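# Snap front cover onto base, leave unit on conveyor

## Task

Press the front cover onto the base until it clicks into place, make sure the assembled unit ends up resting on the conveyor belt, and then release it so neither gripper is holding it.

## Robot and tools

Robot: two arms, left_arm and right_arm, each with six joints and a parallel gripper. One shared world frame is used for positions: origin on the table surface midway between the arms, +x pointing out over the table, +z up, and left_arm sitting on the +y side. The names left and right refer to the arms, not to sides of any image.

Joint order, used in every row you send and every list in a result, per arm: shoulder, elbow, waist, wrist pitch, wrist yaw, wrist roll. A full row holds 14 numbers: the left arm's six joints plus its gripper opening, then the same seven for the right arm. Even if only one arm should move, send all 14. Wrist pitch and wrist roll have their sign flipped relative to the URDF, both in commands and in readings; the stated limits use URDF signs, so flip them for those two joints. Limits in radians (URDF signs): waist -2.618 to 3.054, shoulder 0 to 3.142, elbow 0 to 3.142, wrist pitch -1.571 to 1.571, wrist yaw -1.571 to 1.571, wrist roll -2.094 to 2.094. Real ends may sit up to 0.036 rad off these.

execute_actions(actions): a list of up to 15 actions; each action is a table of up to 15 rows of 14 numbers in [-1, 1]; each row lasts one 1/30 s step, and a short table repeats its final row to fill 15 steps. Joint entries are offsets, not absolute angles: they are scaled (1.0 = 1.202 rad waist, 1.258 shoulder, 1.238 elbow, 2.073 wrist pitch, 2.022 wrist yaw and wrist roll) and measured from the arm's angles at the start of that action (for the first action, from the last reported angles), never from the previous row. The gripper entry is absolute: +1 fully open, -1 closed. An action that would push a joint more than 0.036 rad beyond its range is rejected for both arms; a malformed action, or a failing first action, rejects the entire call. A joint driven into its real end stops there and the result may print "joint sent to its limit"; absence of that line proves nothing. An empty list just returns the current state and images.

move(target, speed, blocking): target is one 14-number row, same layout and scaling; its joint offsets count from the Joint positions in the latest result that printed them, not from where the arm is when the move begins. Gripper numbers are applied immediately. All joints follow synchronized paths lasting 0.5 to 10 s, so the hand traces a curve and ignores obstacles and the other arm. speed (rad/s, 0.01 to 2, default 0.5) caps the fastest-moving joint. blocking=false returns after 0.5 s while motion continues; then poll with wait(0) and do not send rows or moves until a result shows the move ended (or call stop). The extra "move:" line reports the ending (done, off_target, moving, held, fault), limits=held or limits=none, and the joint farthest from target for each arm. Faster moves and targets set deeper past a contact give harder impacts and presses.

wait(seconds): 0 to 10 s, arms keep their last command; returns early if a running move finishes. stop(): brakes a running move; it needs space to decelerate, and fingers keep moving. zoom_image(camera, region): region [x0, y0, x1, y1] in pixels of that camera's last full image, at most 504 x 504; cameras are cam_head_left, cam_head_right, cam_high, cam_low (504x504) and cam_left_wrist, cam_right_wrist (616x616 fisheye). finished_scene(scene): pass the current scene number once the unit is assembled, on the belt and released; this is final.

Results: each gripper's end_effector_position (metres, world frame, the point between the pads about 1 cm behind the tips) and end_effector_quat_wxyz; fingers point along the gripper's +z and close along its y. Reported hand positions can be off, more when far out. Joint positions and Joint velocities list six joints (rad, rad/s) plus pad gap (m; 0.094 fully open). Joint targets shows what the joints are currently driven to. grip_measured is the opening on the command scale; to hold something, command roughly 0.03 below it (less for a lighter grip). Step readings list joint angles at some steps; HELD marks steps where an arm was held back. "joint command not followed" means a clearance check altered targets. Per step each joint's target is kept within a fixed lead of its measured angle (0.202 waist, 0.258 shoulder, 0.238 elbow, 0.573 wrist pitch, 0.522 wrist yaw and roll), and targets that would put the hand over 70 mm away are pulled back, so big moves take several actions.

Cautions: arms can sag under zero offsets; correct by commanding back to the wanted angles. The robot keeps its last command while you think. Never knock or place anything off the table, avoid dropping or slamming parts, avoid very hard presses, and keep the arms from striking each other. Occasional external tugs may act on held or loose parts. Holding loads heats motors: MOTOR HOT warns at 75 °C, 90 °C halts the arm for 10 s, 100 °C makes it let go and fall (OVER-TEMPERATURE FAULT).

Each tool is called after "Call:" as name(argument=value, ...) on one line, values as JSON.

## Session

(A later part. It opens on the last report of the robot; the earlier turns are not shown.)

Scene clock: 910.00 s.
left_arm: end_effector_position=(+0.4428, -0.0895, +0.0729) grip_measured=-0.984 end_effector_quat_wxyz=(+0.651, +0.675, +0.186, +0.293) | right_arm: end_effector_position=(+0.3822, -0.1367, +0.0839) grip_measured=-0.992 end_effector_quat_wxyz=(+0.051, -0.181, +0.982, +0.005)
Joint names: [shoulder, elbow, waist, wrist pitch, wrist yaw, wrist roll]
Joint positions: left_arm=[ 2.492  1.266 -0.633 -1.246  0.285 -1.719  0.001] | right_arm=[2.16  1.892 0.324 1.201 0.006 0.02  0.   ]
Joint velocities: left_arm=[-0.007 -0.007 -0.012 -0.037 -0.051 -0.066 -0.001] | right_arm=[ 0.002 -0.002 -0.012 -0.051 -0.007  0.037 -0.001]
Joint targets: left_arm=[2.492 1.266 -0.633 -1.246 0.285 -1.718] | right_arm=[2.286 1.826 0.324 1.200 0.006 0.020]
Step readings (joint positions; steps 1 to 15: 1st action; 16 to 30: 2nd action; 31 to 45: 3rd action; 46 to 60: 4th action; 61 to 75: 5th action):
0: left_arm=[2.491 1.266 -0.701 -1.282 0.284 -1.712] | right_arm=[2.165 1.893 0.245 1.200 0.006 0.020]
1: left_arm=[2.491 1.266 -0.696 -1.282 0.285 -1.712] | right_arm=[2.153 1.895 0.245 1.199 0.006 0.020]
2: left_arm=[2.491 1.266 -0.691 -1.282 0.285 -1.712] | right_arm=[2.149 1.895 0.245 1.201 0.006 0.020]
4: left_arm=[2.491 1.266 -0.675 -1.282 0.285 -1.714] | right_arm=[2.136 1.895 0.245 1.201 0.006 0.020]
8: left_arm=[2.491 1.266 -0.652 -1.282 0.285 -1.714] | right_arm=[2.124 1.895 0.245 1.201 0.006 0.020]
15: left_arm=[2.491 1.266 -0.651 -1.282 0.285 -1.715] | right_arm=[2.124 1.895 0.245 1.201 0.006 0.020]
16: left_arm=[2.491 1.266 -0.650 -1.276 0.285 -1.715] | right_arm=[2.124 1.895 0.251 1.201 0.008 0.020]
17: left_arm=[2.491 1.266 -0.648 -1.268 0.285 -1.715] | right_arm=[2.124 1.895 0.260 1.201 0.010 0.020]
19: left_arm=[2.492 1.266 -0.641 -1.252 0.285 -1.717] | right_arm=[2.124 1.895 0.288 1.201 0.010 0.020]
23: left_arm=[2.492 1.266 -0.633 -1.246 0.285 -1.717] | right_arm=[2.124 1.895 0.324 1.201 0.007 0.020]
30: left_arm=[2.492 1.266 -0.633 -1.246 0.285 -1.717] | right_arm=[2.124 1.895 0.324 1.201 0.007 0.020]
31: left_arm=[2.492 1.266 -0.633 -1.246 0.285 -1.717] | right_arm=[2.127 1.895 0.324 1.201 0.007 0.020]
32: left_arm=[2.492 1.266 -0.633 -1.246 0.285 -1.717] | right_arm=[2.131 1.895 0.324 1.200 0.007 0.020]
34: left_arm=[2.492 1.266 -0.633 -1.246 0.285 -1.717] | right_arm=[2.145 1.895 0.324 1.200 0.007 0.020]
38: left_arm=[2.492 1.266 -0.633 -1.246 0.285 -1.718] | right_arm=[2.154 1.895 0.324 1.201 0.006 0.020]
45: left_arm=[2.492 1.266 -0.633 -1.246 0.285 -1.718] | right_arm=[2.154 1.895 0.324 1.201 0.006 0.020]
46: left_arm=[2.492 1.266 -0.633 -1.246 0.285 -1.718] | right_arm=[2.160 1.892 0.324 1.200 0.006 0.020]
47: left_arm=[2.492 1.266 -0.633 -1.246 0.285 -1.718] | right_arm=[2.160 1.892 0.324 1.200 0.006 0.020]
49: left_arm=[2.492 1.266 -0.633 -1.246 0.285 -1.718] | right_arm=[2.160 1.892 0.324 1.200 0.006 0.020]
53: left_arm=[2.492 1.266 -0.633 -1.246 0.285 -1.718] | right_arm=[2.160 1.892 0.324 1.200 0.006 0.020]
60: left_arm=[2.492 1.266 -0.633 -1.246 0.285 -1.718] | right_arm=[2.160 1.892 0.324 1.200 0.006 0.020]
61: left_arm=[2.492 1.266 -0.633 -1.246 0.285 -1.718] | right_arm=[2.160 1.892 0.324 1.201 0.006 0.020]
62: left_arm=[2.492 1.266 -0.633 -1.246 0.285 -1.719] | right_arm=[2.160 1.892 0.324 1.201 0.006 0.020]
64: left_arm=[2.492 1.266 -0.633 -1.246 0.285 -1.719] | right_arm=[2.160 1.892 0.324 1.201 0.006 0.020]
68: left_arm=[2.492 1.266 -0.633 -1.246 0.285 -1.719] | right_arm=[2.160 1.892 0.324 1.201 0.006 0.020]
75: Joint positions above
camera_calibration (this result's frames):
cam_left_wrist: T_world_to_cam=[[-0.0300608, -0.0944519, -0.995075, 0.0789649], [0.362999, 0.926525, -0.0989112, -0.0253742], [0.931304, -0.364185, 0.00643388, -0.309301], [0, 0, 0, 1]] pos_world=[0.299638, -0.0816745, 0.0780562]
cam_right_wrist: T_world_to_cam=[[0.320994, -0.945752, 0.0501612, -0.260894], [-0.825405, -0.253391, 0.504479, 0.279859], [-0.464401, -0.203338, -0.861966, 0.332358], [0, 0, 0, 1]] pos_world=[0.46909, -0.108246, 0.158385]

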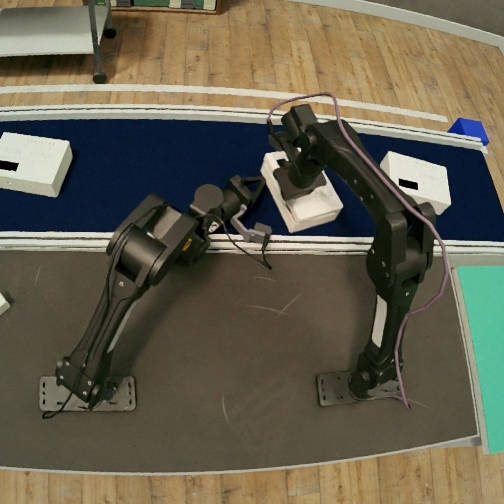

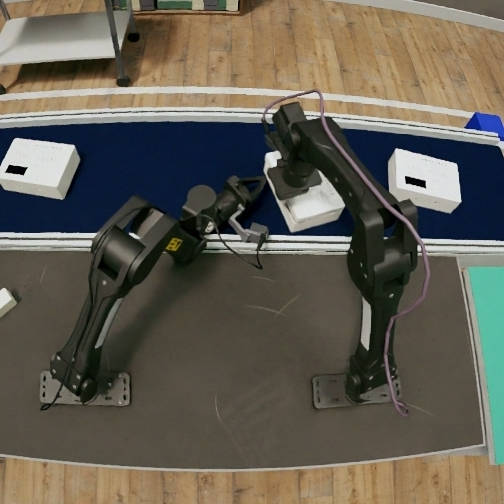

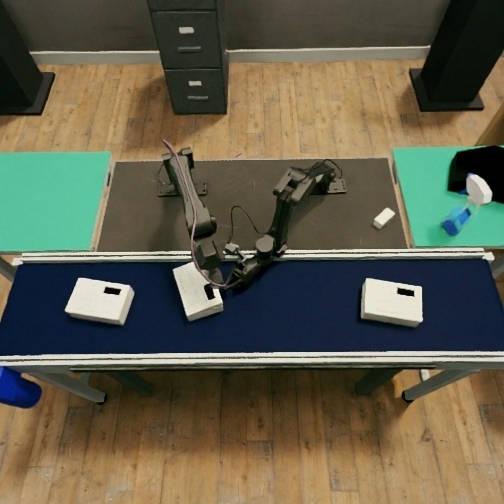

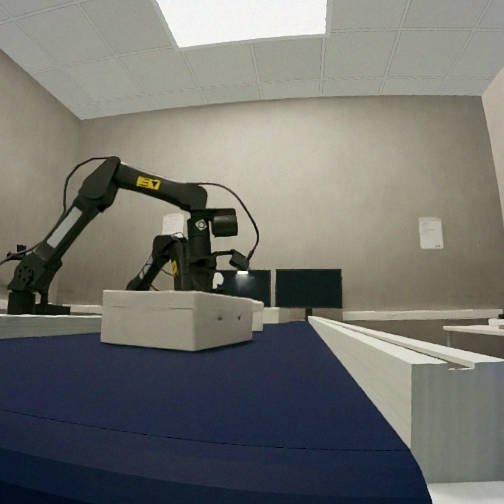

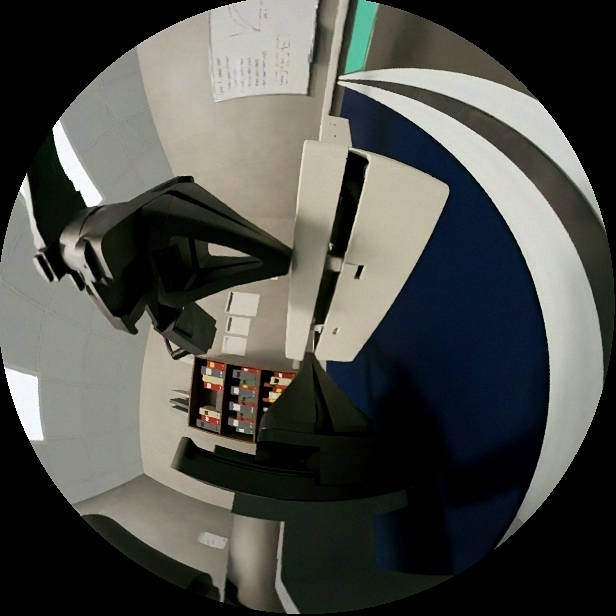

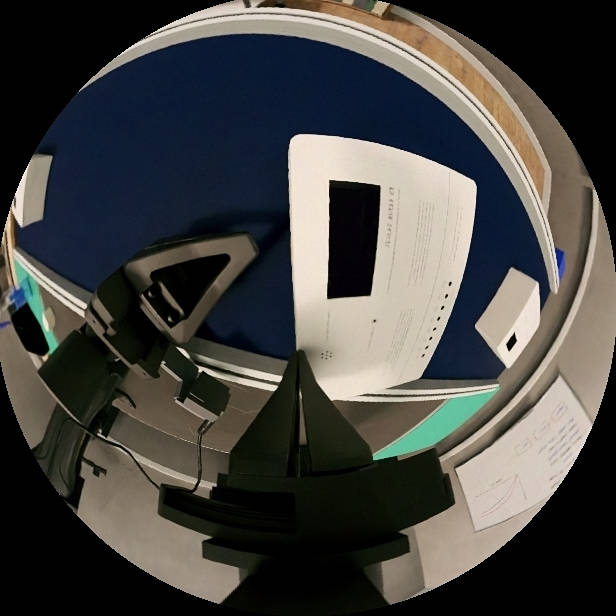

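Call:
move(target=[0,0,0,-0.03,0,0,-1,-0.08,0,0,0,0,0,-1])

Call:
move(target=[0,0,0,0,0,0,-1,0,0,-0.5,-0.11,-0.38,0.99,-1], speed=1)

Call:
move(target=[0,0,0,0,0,0,-1,0.25,0,0,-0.02,0,0,-1], speed=0.3)

Scene clock: 926.40 s.
left_arm: end_effector_position=(+0.4424, -0.0892, +0.0834) grip_measured=-0.984 end_effector_quat_wxyz=(+0.662, +0.662, +0.177, +0.304) | right_arm: end_effector_position=(+0.3840, -0.1361, +0.1257) grip_measured=-0.992 end_effector_quat_wxyz=(+0.099, -0.180, +0.979, +0.013)
Joint names: [shoulder, elbow, waist, wrist pitch, wrist yaw, wrist roll]
Joint positions: left_arm=[ 2.492  1.266 -0.633 -1.29   0.285 -1.722  0.001] | right_arm=[2.064 1.895 0.324 1.201 0.006 0.02  0.   ]
Joint velocities: left_arm=[-0.007  0.012 -0.002 -0.037  0.051  0.095  0.   ] | right_arm=[ 0.002 -0.022 -0.012 -0.022 -0.066  0.095 -0.001]
Joint targets: left_arm=[2.492 1.266 -0.633 -1.309 0.285 -1.719] | right_arm=[2.060 1.892 0.324 1.201 0.006 0.020]
move: done; limits=none; left_arm: farthest joint: the wrist pitch, 0.018 radians from its target (0.062 radians at the start); right_arm: farthest joint: the shoulder, 0.004 radians from its target (0.101 radians at the start)
camera_calibration (this result's frames):
cam_left_wrist: T_world_to_cam=[[0.00841776, -0.116469, -0.993159, 0.0702671], [0.366821, 0.924314, -0.105287, -0.0257876], [0.930254, -0.363425, 0.050504, -0.312086], [0, 0, 0, 1]] pos_world=[0.299187, -0.0814, 0.0828328]
cam_right_wrist: T_world_to_cam=[[0.316416, -0.947394, 0.0482159, -0.261179], [-0.868285, -0.268775, 0.416941, 0.285783], [-0.382049, -0.173792, -0.907654, 0.347498], [0, 0, 0, 1]] pos_world=[0.463543, -0.110236, 0.208847]

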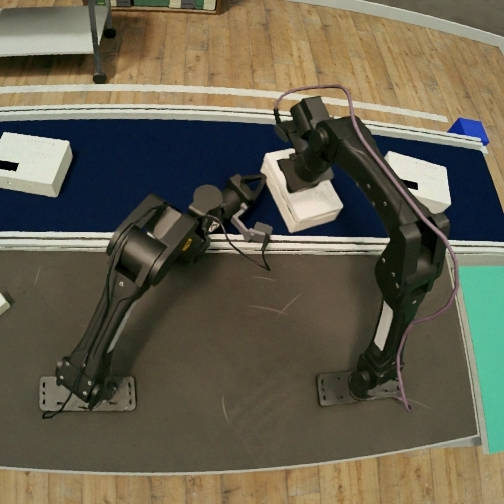

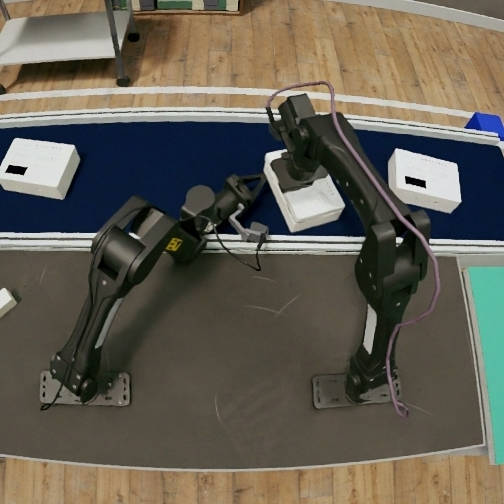

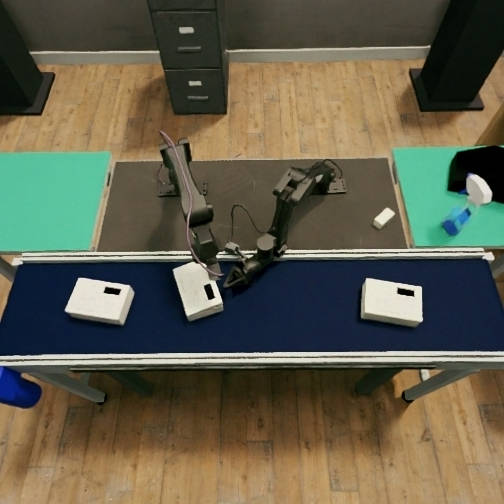

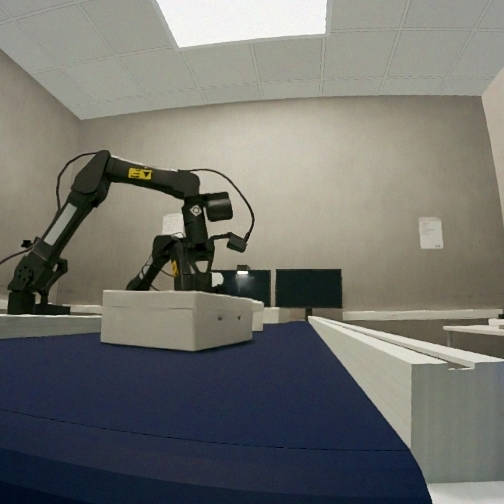

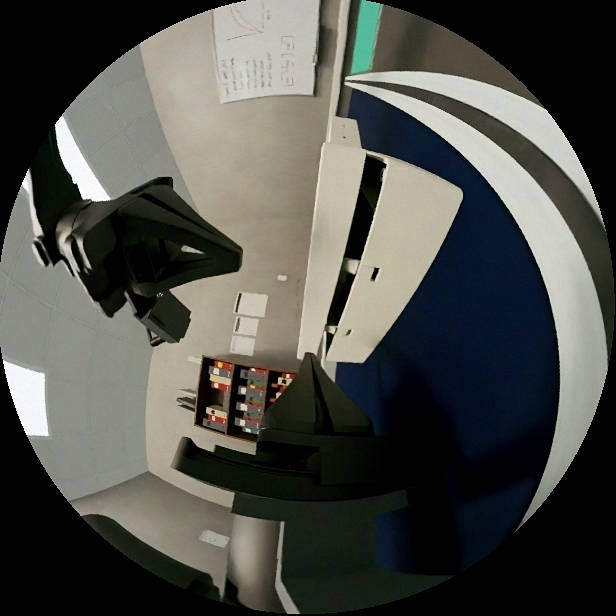

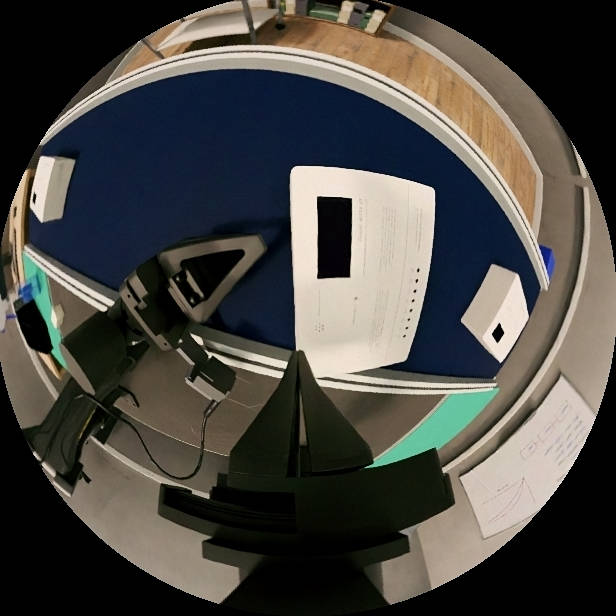

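Scene clock: 929.37 s.
left_arm: end_effector_position=(+0.4424, -0.0892, +0.0834) grip_measured=-0.984 end_effector_quat_wxyz=(+0.662, +0.662, +0.176, +0.305) | right_arm: end_effector_position=(+0.4611, -0.2910, +0.1860) grip_measured=-0.992 end_effector_quat_wxyz=(-0.404, +0.753, -0.518, +0.035)
Joint names: [shoulder, elbow, waist, wrist pitch, wrist yaw, wrist roll]
Joint positions: left_arm=[ 2.492  1.266 -0.633 -1.29   0.285 -1.725  0.001] | right_arm=[ 2.064  1.895 -0.275  0.965 -0.738  2.019  0.   ]
Joint velocities: left_arm=[ 0.002 -0.007 -0.007 -0.007 -0.051  0.007 -0.   ] | right_arm=[ 0.007 -0.012 -0.002  0.081  0.022 -0.007 -0.   ]
Joint targets: left_arm=[2.492 1.266 -0.633 -1.290 0.285 -1.722] | right_arm=[2.064 1.895 -0.277 0.973 -0.763 2.022]
move: off_target (right_arm); limits=none; left_arm: farthest joint: the wrist roll, 0.003 radians from its target (0.000 radians at the start); right_arm: farthest joint: the wrist yaw, 0.025 radians from its target (0.768 radians at the start)
camera_calibration (this result's frames):
cam_left_wrist: T_world_to_cam=[[0.0107692, -0.114537, -0.993361, 0.0694159], [0.366891, 0.924585, -0.10263, -0.0260162], [0.930201, -0.36335, 0.0519798, -0.312179], [0, 0, 0, 1]] pos_world=[0.299187, -0.0814254, 0.082512]
cam_right_wrist: T_world_to_cam=[[0.743176, 0.0841066, 0.663789, -0.446367], [0.0528852, -0.996348, 0.0670341, -0.285454], [0.667003, -0.0147135, -0.74491, -0.0629595], [0, 0, 0, 1]] pos_world=[0.388819, -0.247795, 0.268529]

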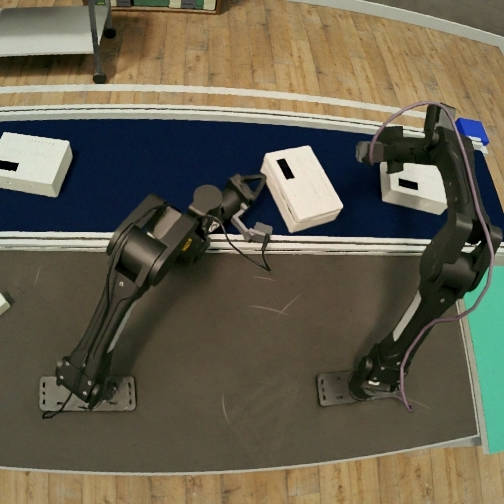

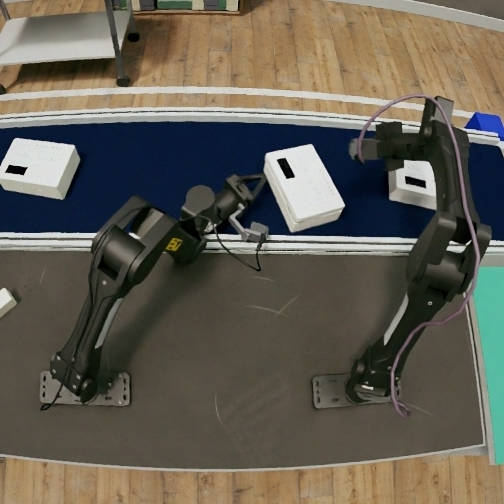

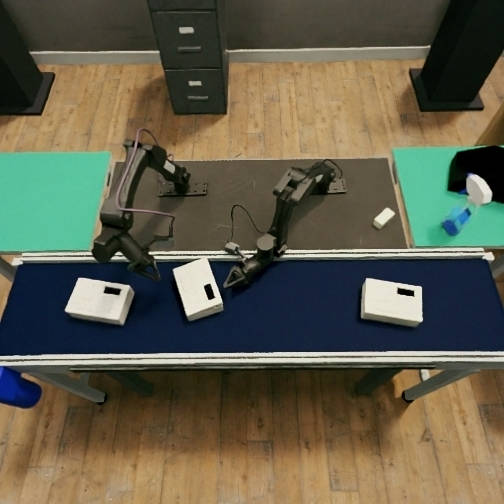

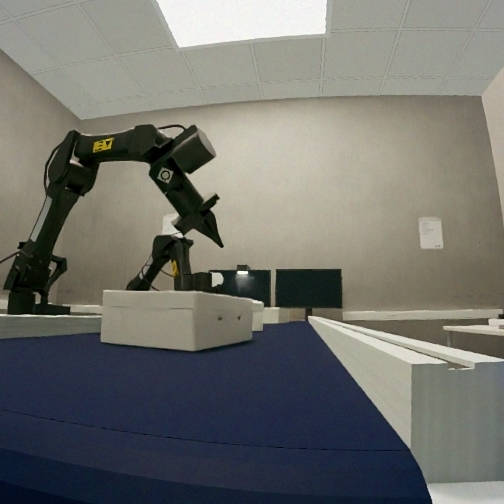

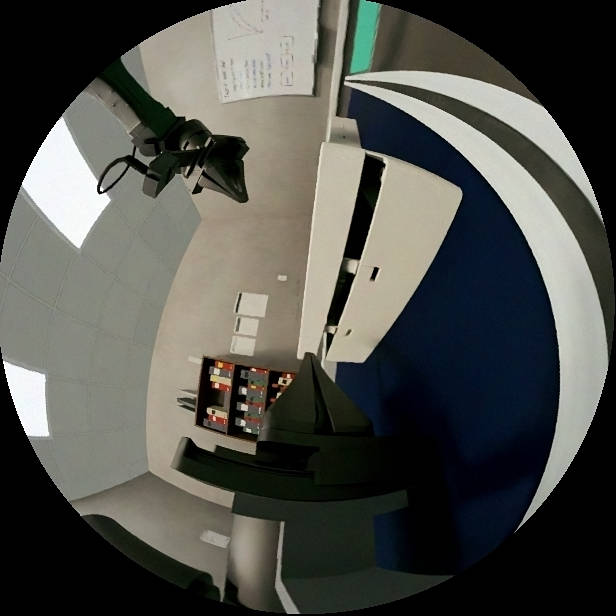

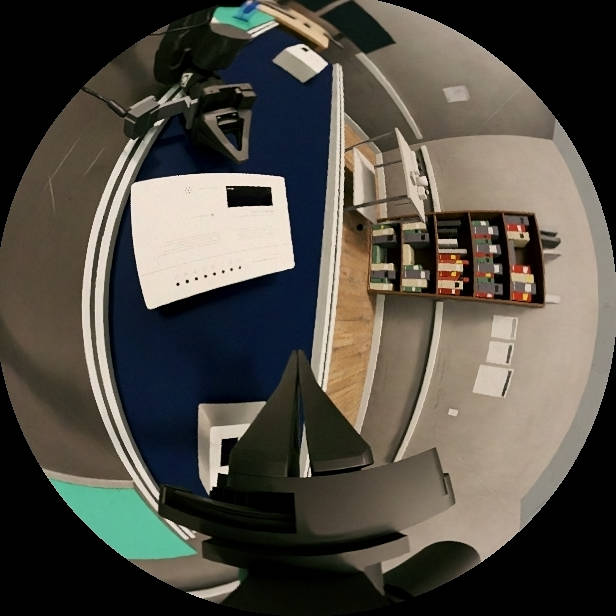

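Scene clock: 930.93 s.
left_arm: end_effector_position=(+0.4424, -0.0892, +0.0834) grip_measured=-0.984 end_effector_quat_wxyz=(+0.661, +0.662, +0.175, +0.306) | right_arm: end_effector_position=(+0.4687, -0.2942, +0.0425) grip_measured=-0.992 end_effector_quat_wxyz=(-0.356, +0.739, -0.567, -0.075)
Joint names: [shoulder, elbow, waist, wrist pitch, wrist yaw, wrist roll]
Joint positions: left_arm=[ 2.492  1.266 -0.633 -1.29   0.285 -1.728  0.001] | right_arm=[ 2.373  1.895 -0.275  0.918 -0.729  2.019  0.   ]
Joint velocities: left_arm=[ 0.002  0.002  0.002 -0.037 -0.037 -0.11   0.   ] | right_arm=[-0.027  0.002 -0.007  0.066  0.007  0.095  0.   ]
Joint targets: left_arm=[2.492 1.266 -0.633 -1.290 0.285 -1.725] | right_arm=[2.378 1.895 -0.275 0.924 -0.737 2.019]
move: done; limits=none; left_arm: farthest joint: the wrist roll, 0.003 radians from its target (0.000 radians at the start); right_arm: farthest joint: the wrist yaw, 0.009 radians from its target (0.000 radians at the start)
camera_calibration (this result's frames):
cam_left_wrist: T_world_to_cam=[[0.0134147, -0.112363, -0.993577, 0.0684575], [0.366963, 0.924884, -0.0996398, -0.0262707], [0.930139, -0.363269, 0.0536401, -0.312283], [0, 0, 0, 1]] pos_world=[0.299188, -0.0814533, 0.0821511]
cam_right_wrist: T_world_to_cam=[[0.887788, 0.0492582, 0.457609, -0.425733], [0.0581678, -0.998292, -0.00539005, -0.279352], [0.456562, 0.0314033, -0.889137, -0.0565706], [0, 0, 0, 1]] pos_world=[0.420038, -0.256128, 0.143014]

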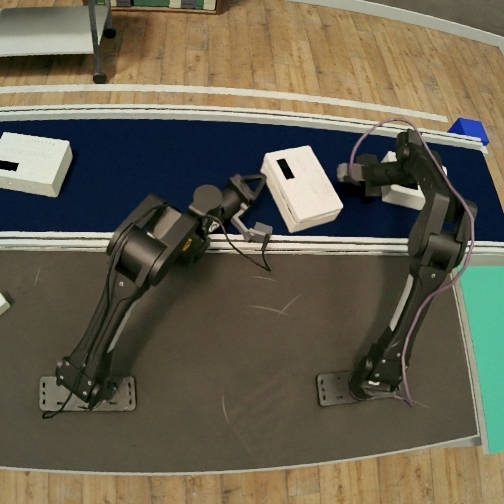

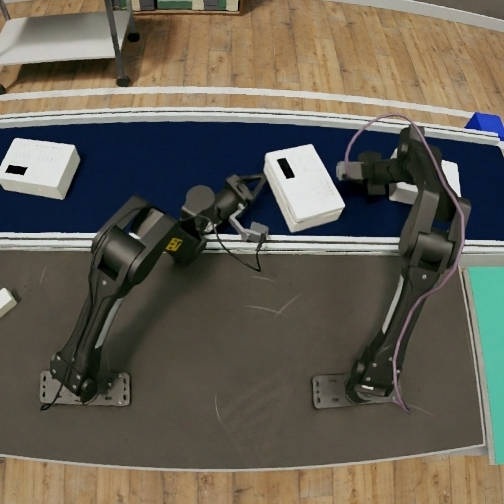

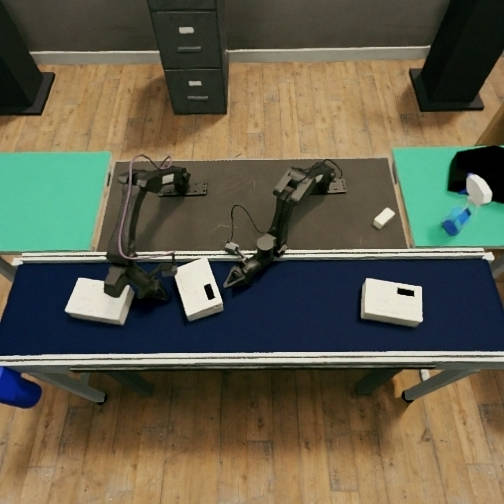

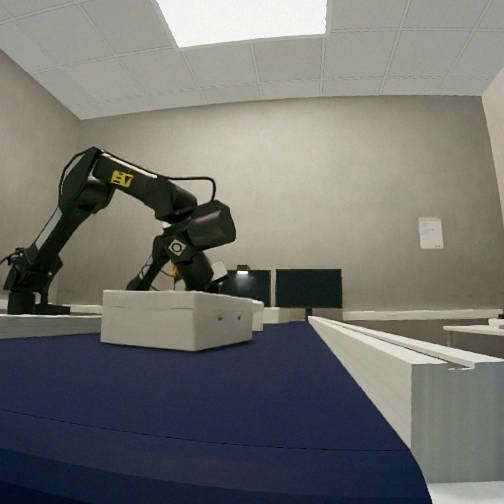

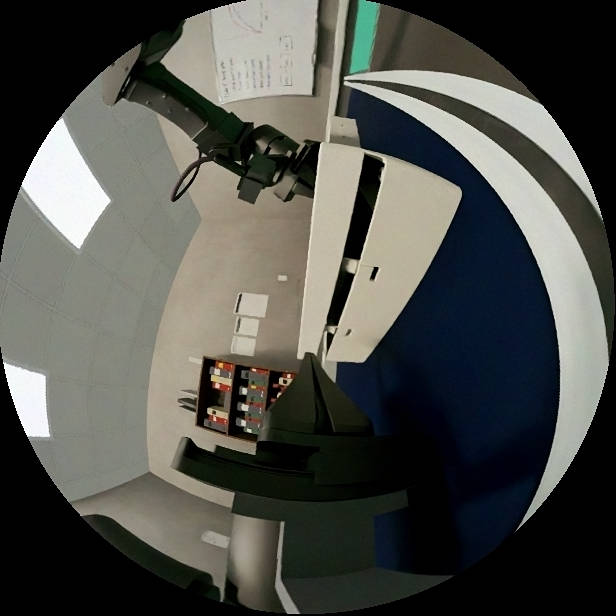

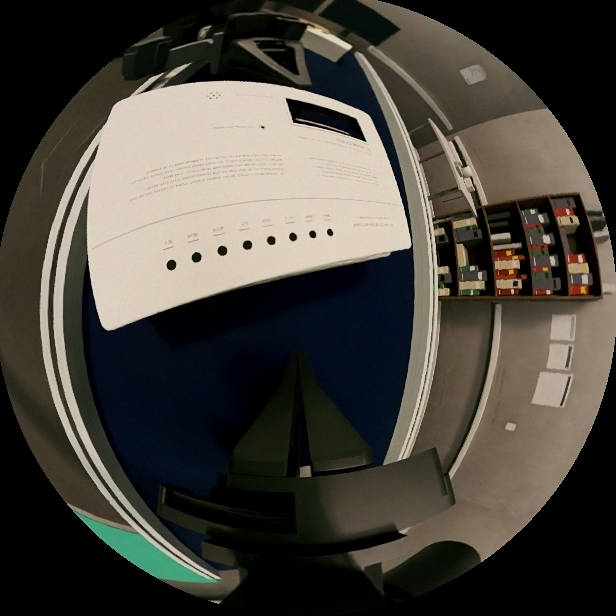

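Left to previous contact; right in.

Call:
move(target=[0,0,-0.06,0,0,0.02,-1,0,0,0.1,0,-0.02,0,-1], speed=0.1)

Call:
execute_actions(actions=[[[0,0,-0.03,0,0.06,0,-1,0,0,0.04,0.02,-0.04,0,-1]],[[0,0.02,-0.04,0.03,0.1,0,-1,0,0,0.05,0.02,-0.06,0,-1]],[[0,0.02,-0.04,0.08,0.1,0,-1,0,0,0.05,0.02,-0.06,0,-1]]])

Scene clock: 937.27 s.
left_arm: end_effector_position=(+0.4199, -0.1159, +0.0834) grip_measured=-0.984 end_effector_quat_wxyz=(+0.673, +0.665, +0.165, +0.278) | right_arm: end_effector_position=(+0.4698, -0.2444, +0.0435) grip_measured=-0.992 end_effector_quat_wxyz=(-0.357, +0.766, -0.527, -0.088)
Joint names: [shoulder, elbow, waist, wrist pitch, wrist yaw, wrist roll]
Joint positions: left_arm=[ 2.492  1.266 -0.691 -1.29   0.284 -1.702  0.001] | right_arm=[ 2.373  1.895 -0.176  0.904 -0.732  2.019  0.   ]
Joint velocities: left_arm=[-0.002 -0.007 -0.002  0.051 -0.022  0.007 -0.   ] | right_arm=[ 0.012 -0.002 -0.017 -0.051  0.037 -0.007 -0.   ]
Joint targets: left_arm=[2.492 1.266 -0.706 -1.290 0.285 -1.688] | right_arm=[2.373 1.895 -0.155 0.918 -0.769 2.019]
move: off_target (right_arm); limits=none; left_arm: farthest joint: the waist, 0.014 radians from its target (0.072 radians at the start); right_arm: farthest joint: the wrist yaw, 0.037 radians from its target (0.041 radians at the start)
camera_calibration (this result's frames):
cam_left_wrist: T_world_to_cam=[[-0.0144678, -0.128676, -0.991581, 0.075417], [0.417658, 0.900252, -0.122918, -0.0155402], [0.908489, -0.41592, 0.0407177, -0.296943], [0, 0, 0, 1]] pos_world=[0.277351, -0.0998099, 0.0849628]
cam_right_wrist: T_world_to_cam=[[0.871624, 0.136629, 0.470748, -0.401251], [0.157041, -0.987583, -0.00413924, -0.273581], [0.464338, 0.0775346, -0.882258, -0.0505065], [0, 0, 0, 1]] pos_world=[0.416155, -0.211446, 0.143196]

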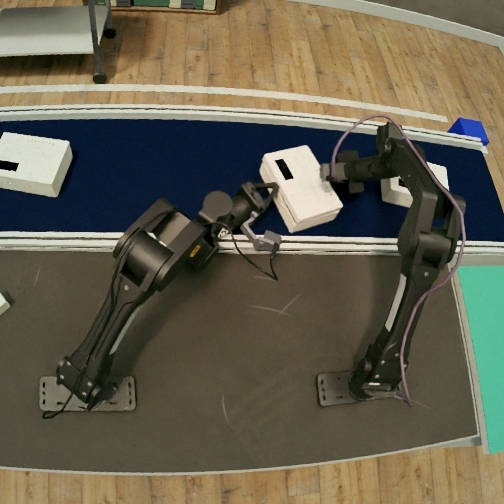

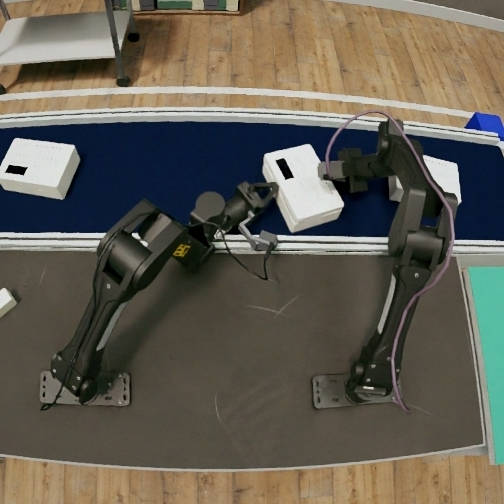

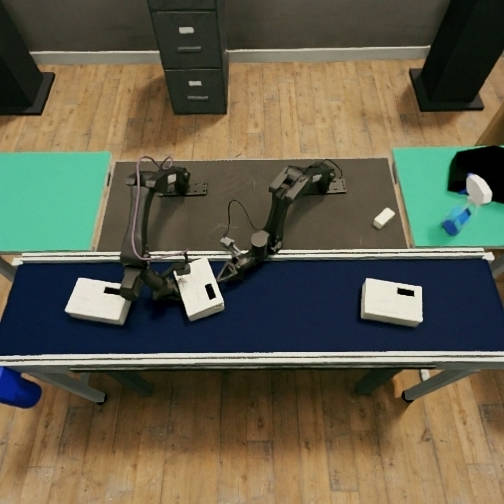

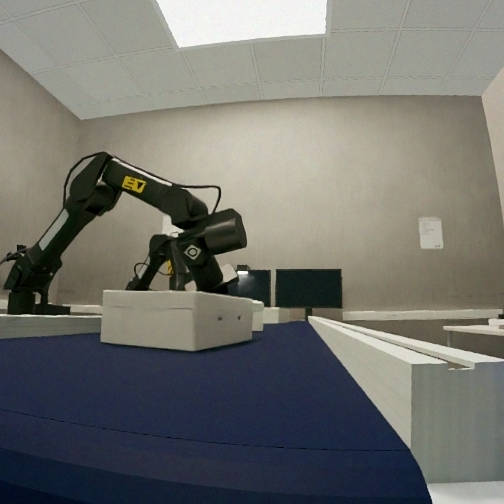

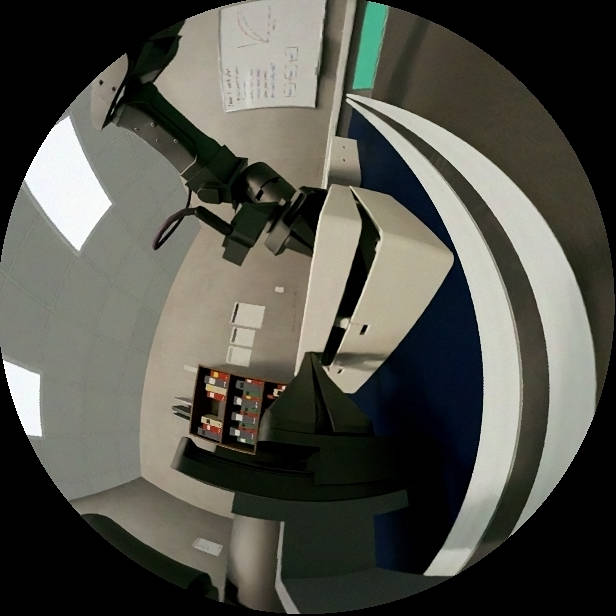

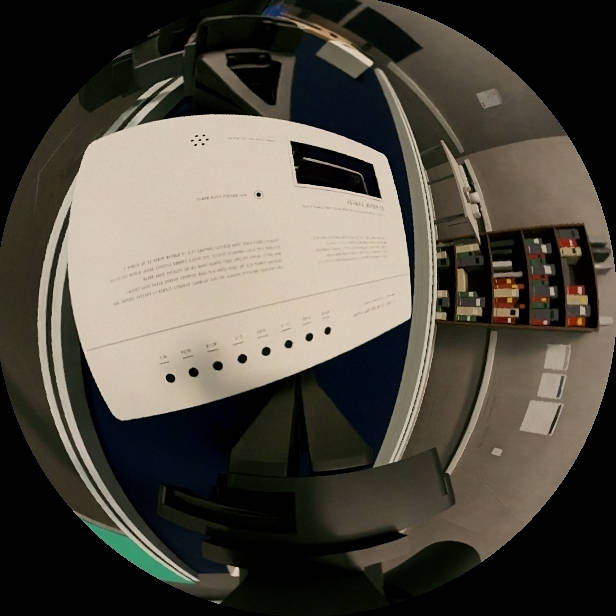

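Scene clock: 938.77 s.
left_arm: end_effector_position=(+0.3642, -0.1543, +0.0756) grip_measured=-0.984 end_effector_quat_wxyz=(+0.690, +0.702, +0.029, +0.174) | right_arm: end_effector_position=(+0.4945, -0.2174, +0.0590) grip_measured=-0.992 end_effector_quat_wxyz=(-0.411, +0.779, -0.471, -0.050)
Joint names: [shoulder, elbow, waist, wrist pitch, wrist yaw, wrist roll]
Joint positions: left_arm=[ 2.492  1.294 -0.711 -1.215  0.611 -1.767  0.001] | right_arm=[ 2.373  1.895 -0.134  0.756 -0.799  2.023  0.   ]
Joint velocities: left_arm=[ 0.032 -0.012 -0.022 -0.007 -0.037 -0.022 -0.001] | right_arm=[-0.007 -0.002  0.007  0.125 -0.007 -0.022 -0.001]
Joint targets: left_arm=[2.492 1.290 -0.767 -1.107 0.710 -1.722] | right_arm=[2.373 1.895 -0.098 0.858 -0.871 2.023]
Step readings (joint positions; steps 1 to 15: 1st action; 16 to 30: 2nd action; 31 to 45: 3rd action):
0: left_arm=[2.492 1.266 -0.691 -1.290 0.284 -1.702] | right_arm=[2.373 1.895 -0.176 0.904 -0.732 2.019]
1: left_arm=[2.492 1.266 -0.692 -1.290 0.294 -1.702] | right_arm=[2.373 1.895 -0.174 0.903 -0.733 2.019]
2: left_arm=[2.492 1.266 -0.692 -1.290 0.308 -1.703] | right_arm=[2.373 1.895 -0.173 0.899 -0.732 2.019]
4: left_arm=[2.492 1.266 -0.694 -1.291 0.333 -1.704] | right_arm=[2.373 1.895 -0.171 0.888 -0.729 2.019]
8: left_arm=[2.492 1.265 -0.702 -1.292 0.359 -1.704] | right_arm=[2.373 1.895 -0.170 0.876 -0.726 2.020]
15: left_arm=[2.492 1.265 -0.702 -1.292 0.361 -1.706] | right_arm=[2.373 1.895 -0.170 0.876 -0.726 2.021]
16: left_arm=[2.492 1.265 -0.702 -1.288 0.382 -1.706] | right_arm=[2.373 1.895 -0.169 0.874 -0.729 2.022]
17: left_arm=[2.492 1.265 -0.703 -1.286 0.408 -1.707] | right_arm=[2.373 1.895 -0.168 0.869 -0.730 2.022]
19: left_arm=[2.492 1.265 -0.707 -1.279 0.449 -1.708] | right_arm=[2.373 1.895 -0.167 0.856 -0.730 2.023]
23: left_arm=[2.492 1.265 -0.719 -1.274 0.503 -1.714] | right_arm=[2.373 1.895 -0.162 0.833 -0.737 2.023]
30: left_arm=[2.492 1.265 -0.719 -1.273 0.508 -1.722] | right_arm=[2.373 1.895 -0.158 0.817 -0.750 2.023]
31: left_arm=[2.492 1.269 -0.719 -1.263 0.523 -1.727] | right_arm=[2.373 1.895 -0.157 0.812 -0.754 2.023]
32: left_arm=[2.492 1.275 -0.717 -1.250 0.544 -1.733] | right_arm=[2.373 1.895 -0.154 0.803 -0.760 2.023]
34: left_arm=[2.492 1.283 -0.714 -1.234 0.573 -1.744] | right_arm=[2.373 1.895 -0.148 0.787 -0.770 2.023]
38: left_arm=[2.492 1.291 -0.712 -1.221 0.600 -1.760] | right_arm=[2.373 1.895 -0.137 0.763 -0.784 2.023]
45: Joint positions above
camera_calibration (this result's frames):
cam_left_wrist: T_world_to_cam=[[-0.015795, -0.054627, -0.998382, 0.0743678], [0.70101, 0.711396, -0.0500148, -0.0965112], [0.712977, -0.700665, 0.0270576, -0.233687], [0, 0, 0, 1]] pos_world=[0.235443, -0.0910161, 0.0757434]
cam_right_wrist: T_world_to_cam=[[0.777311, 0.164656, 0.607187, -0.389082], [0.220084, -0.975328, -0.0172606, -0.278479], [0.589364, 0.147049, -0.794372, -0.102229], [0, 0, 0, 1]] pos_world=[0.423977, -0.192511, 0.150231]

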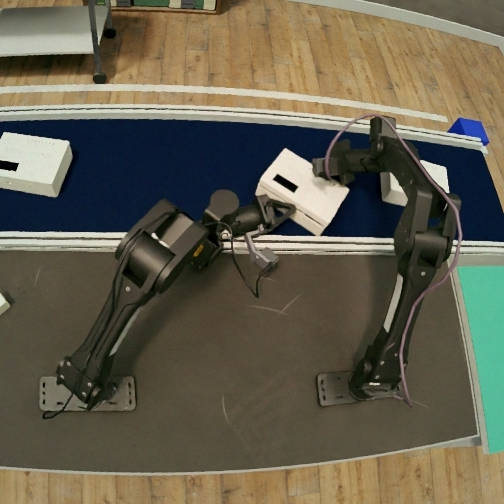

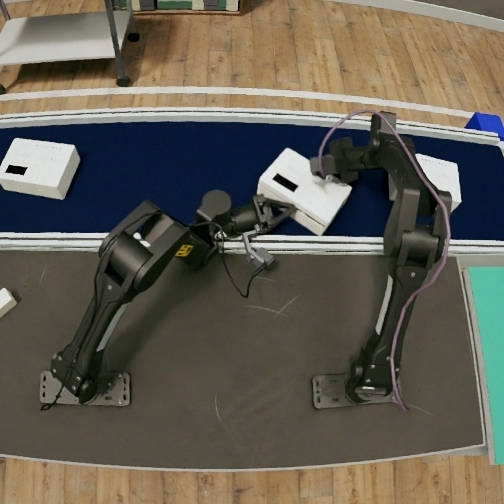

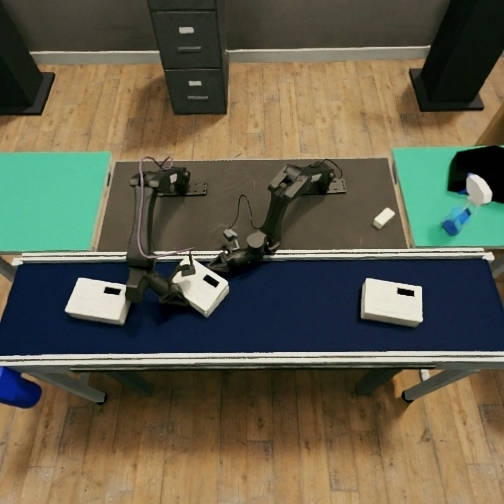

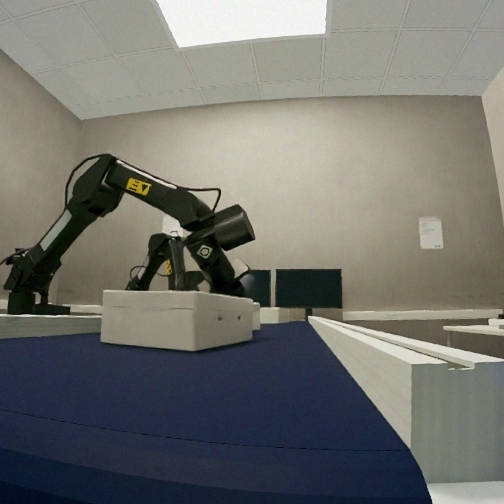

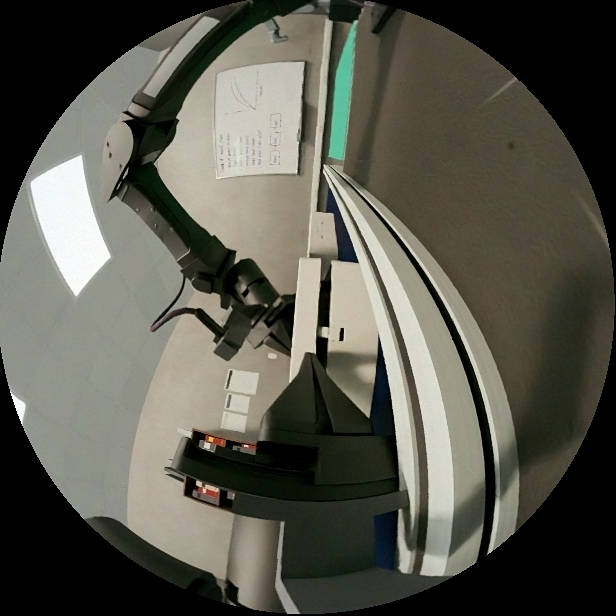

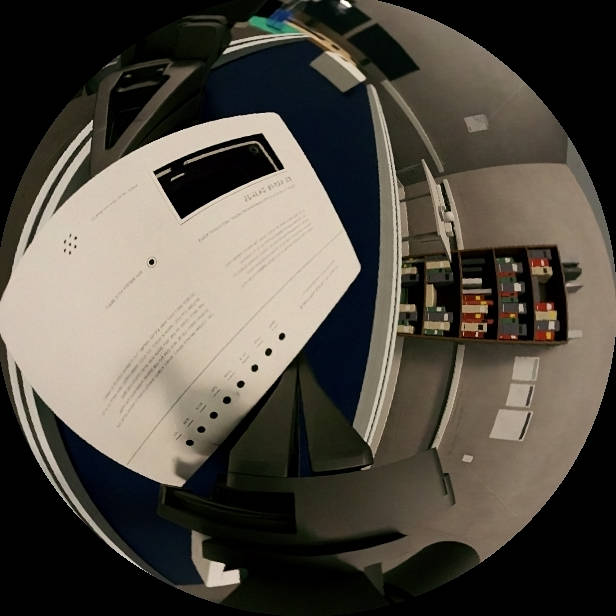

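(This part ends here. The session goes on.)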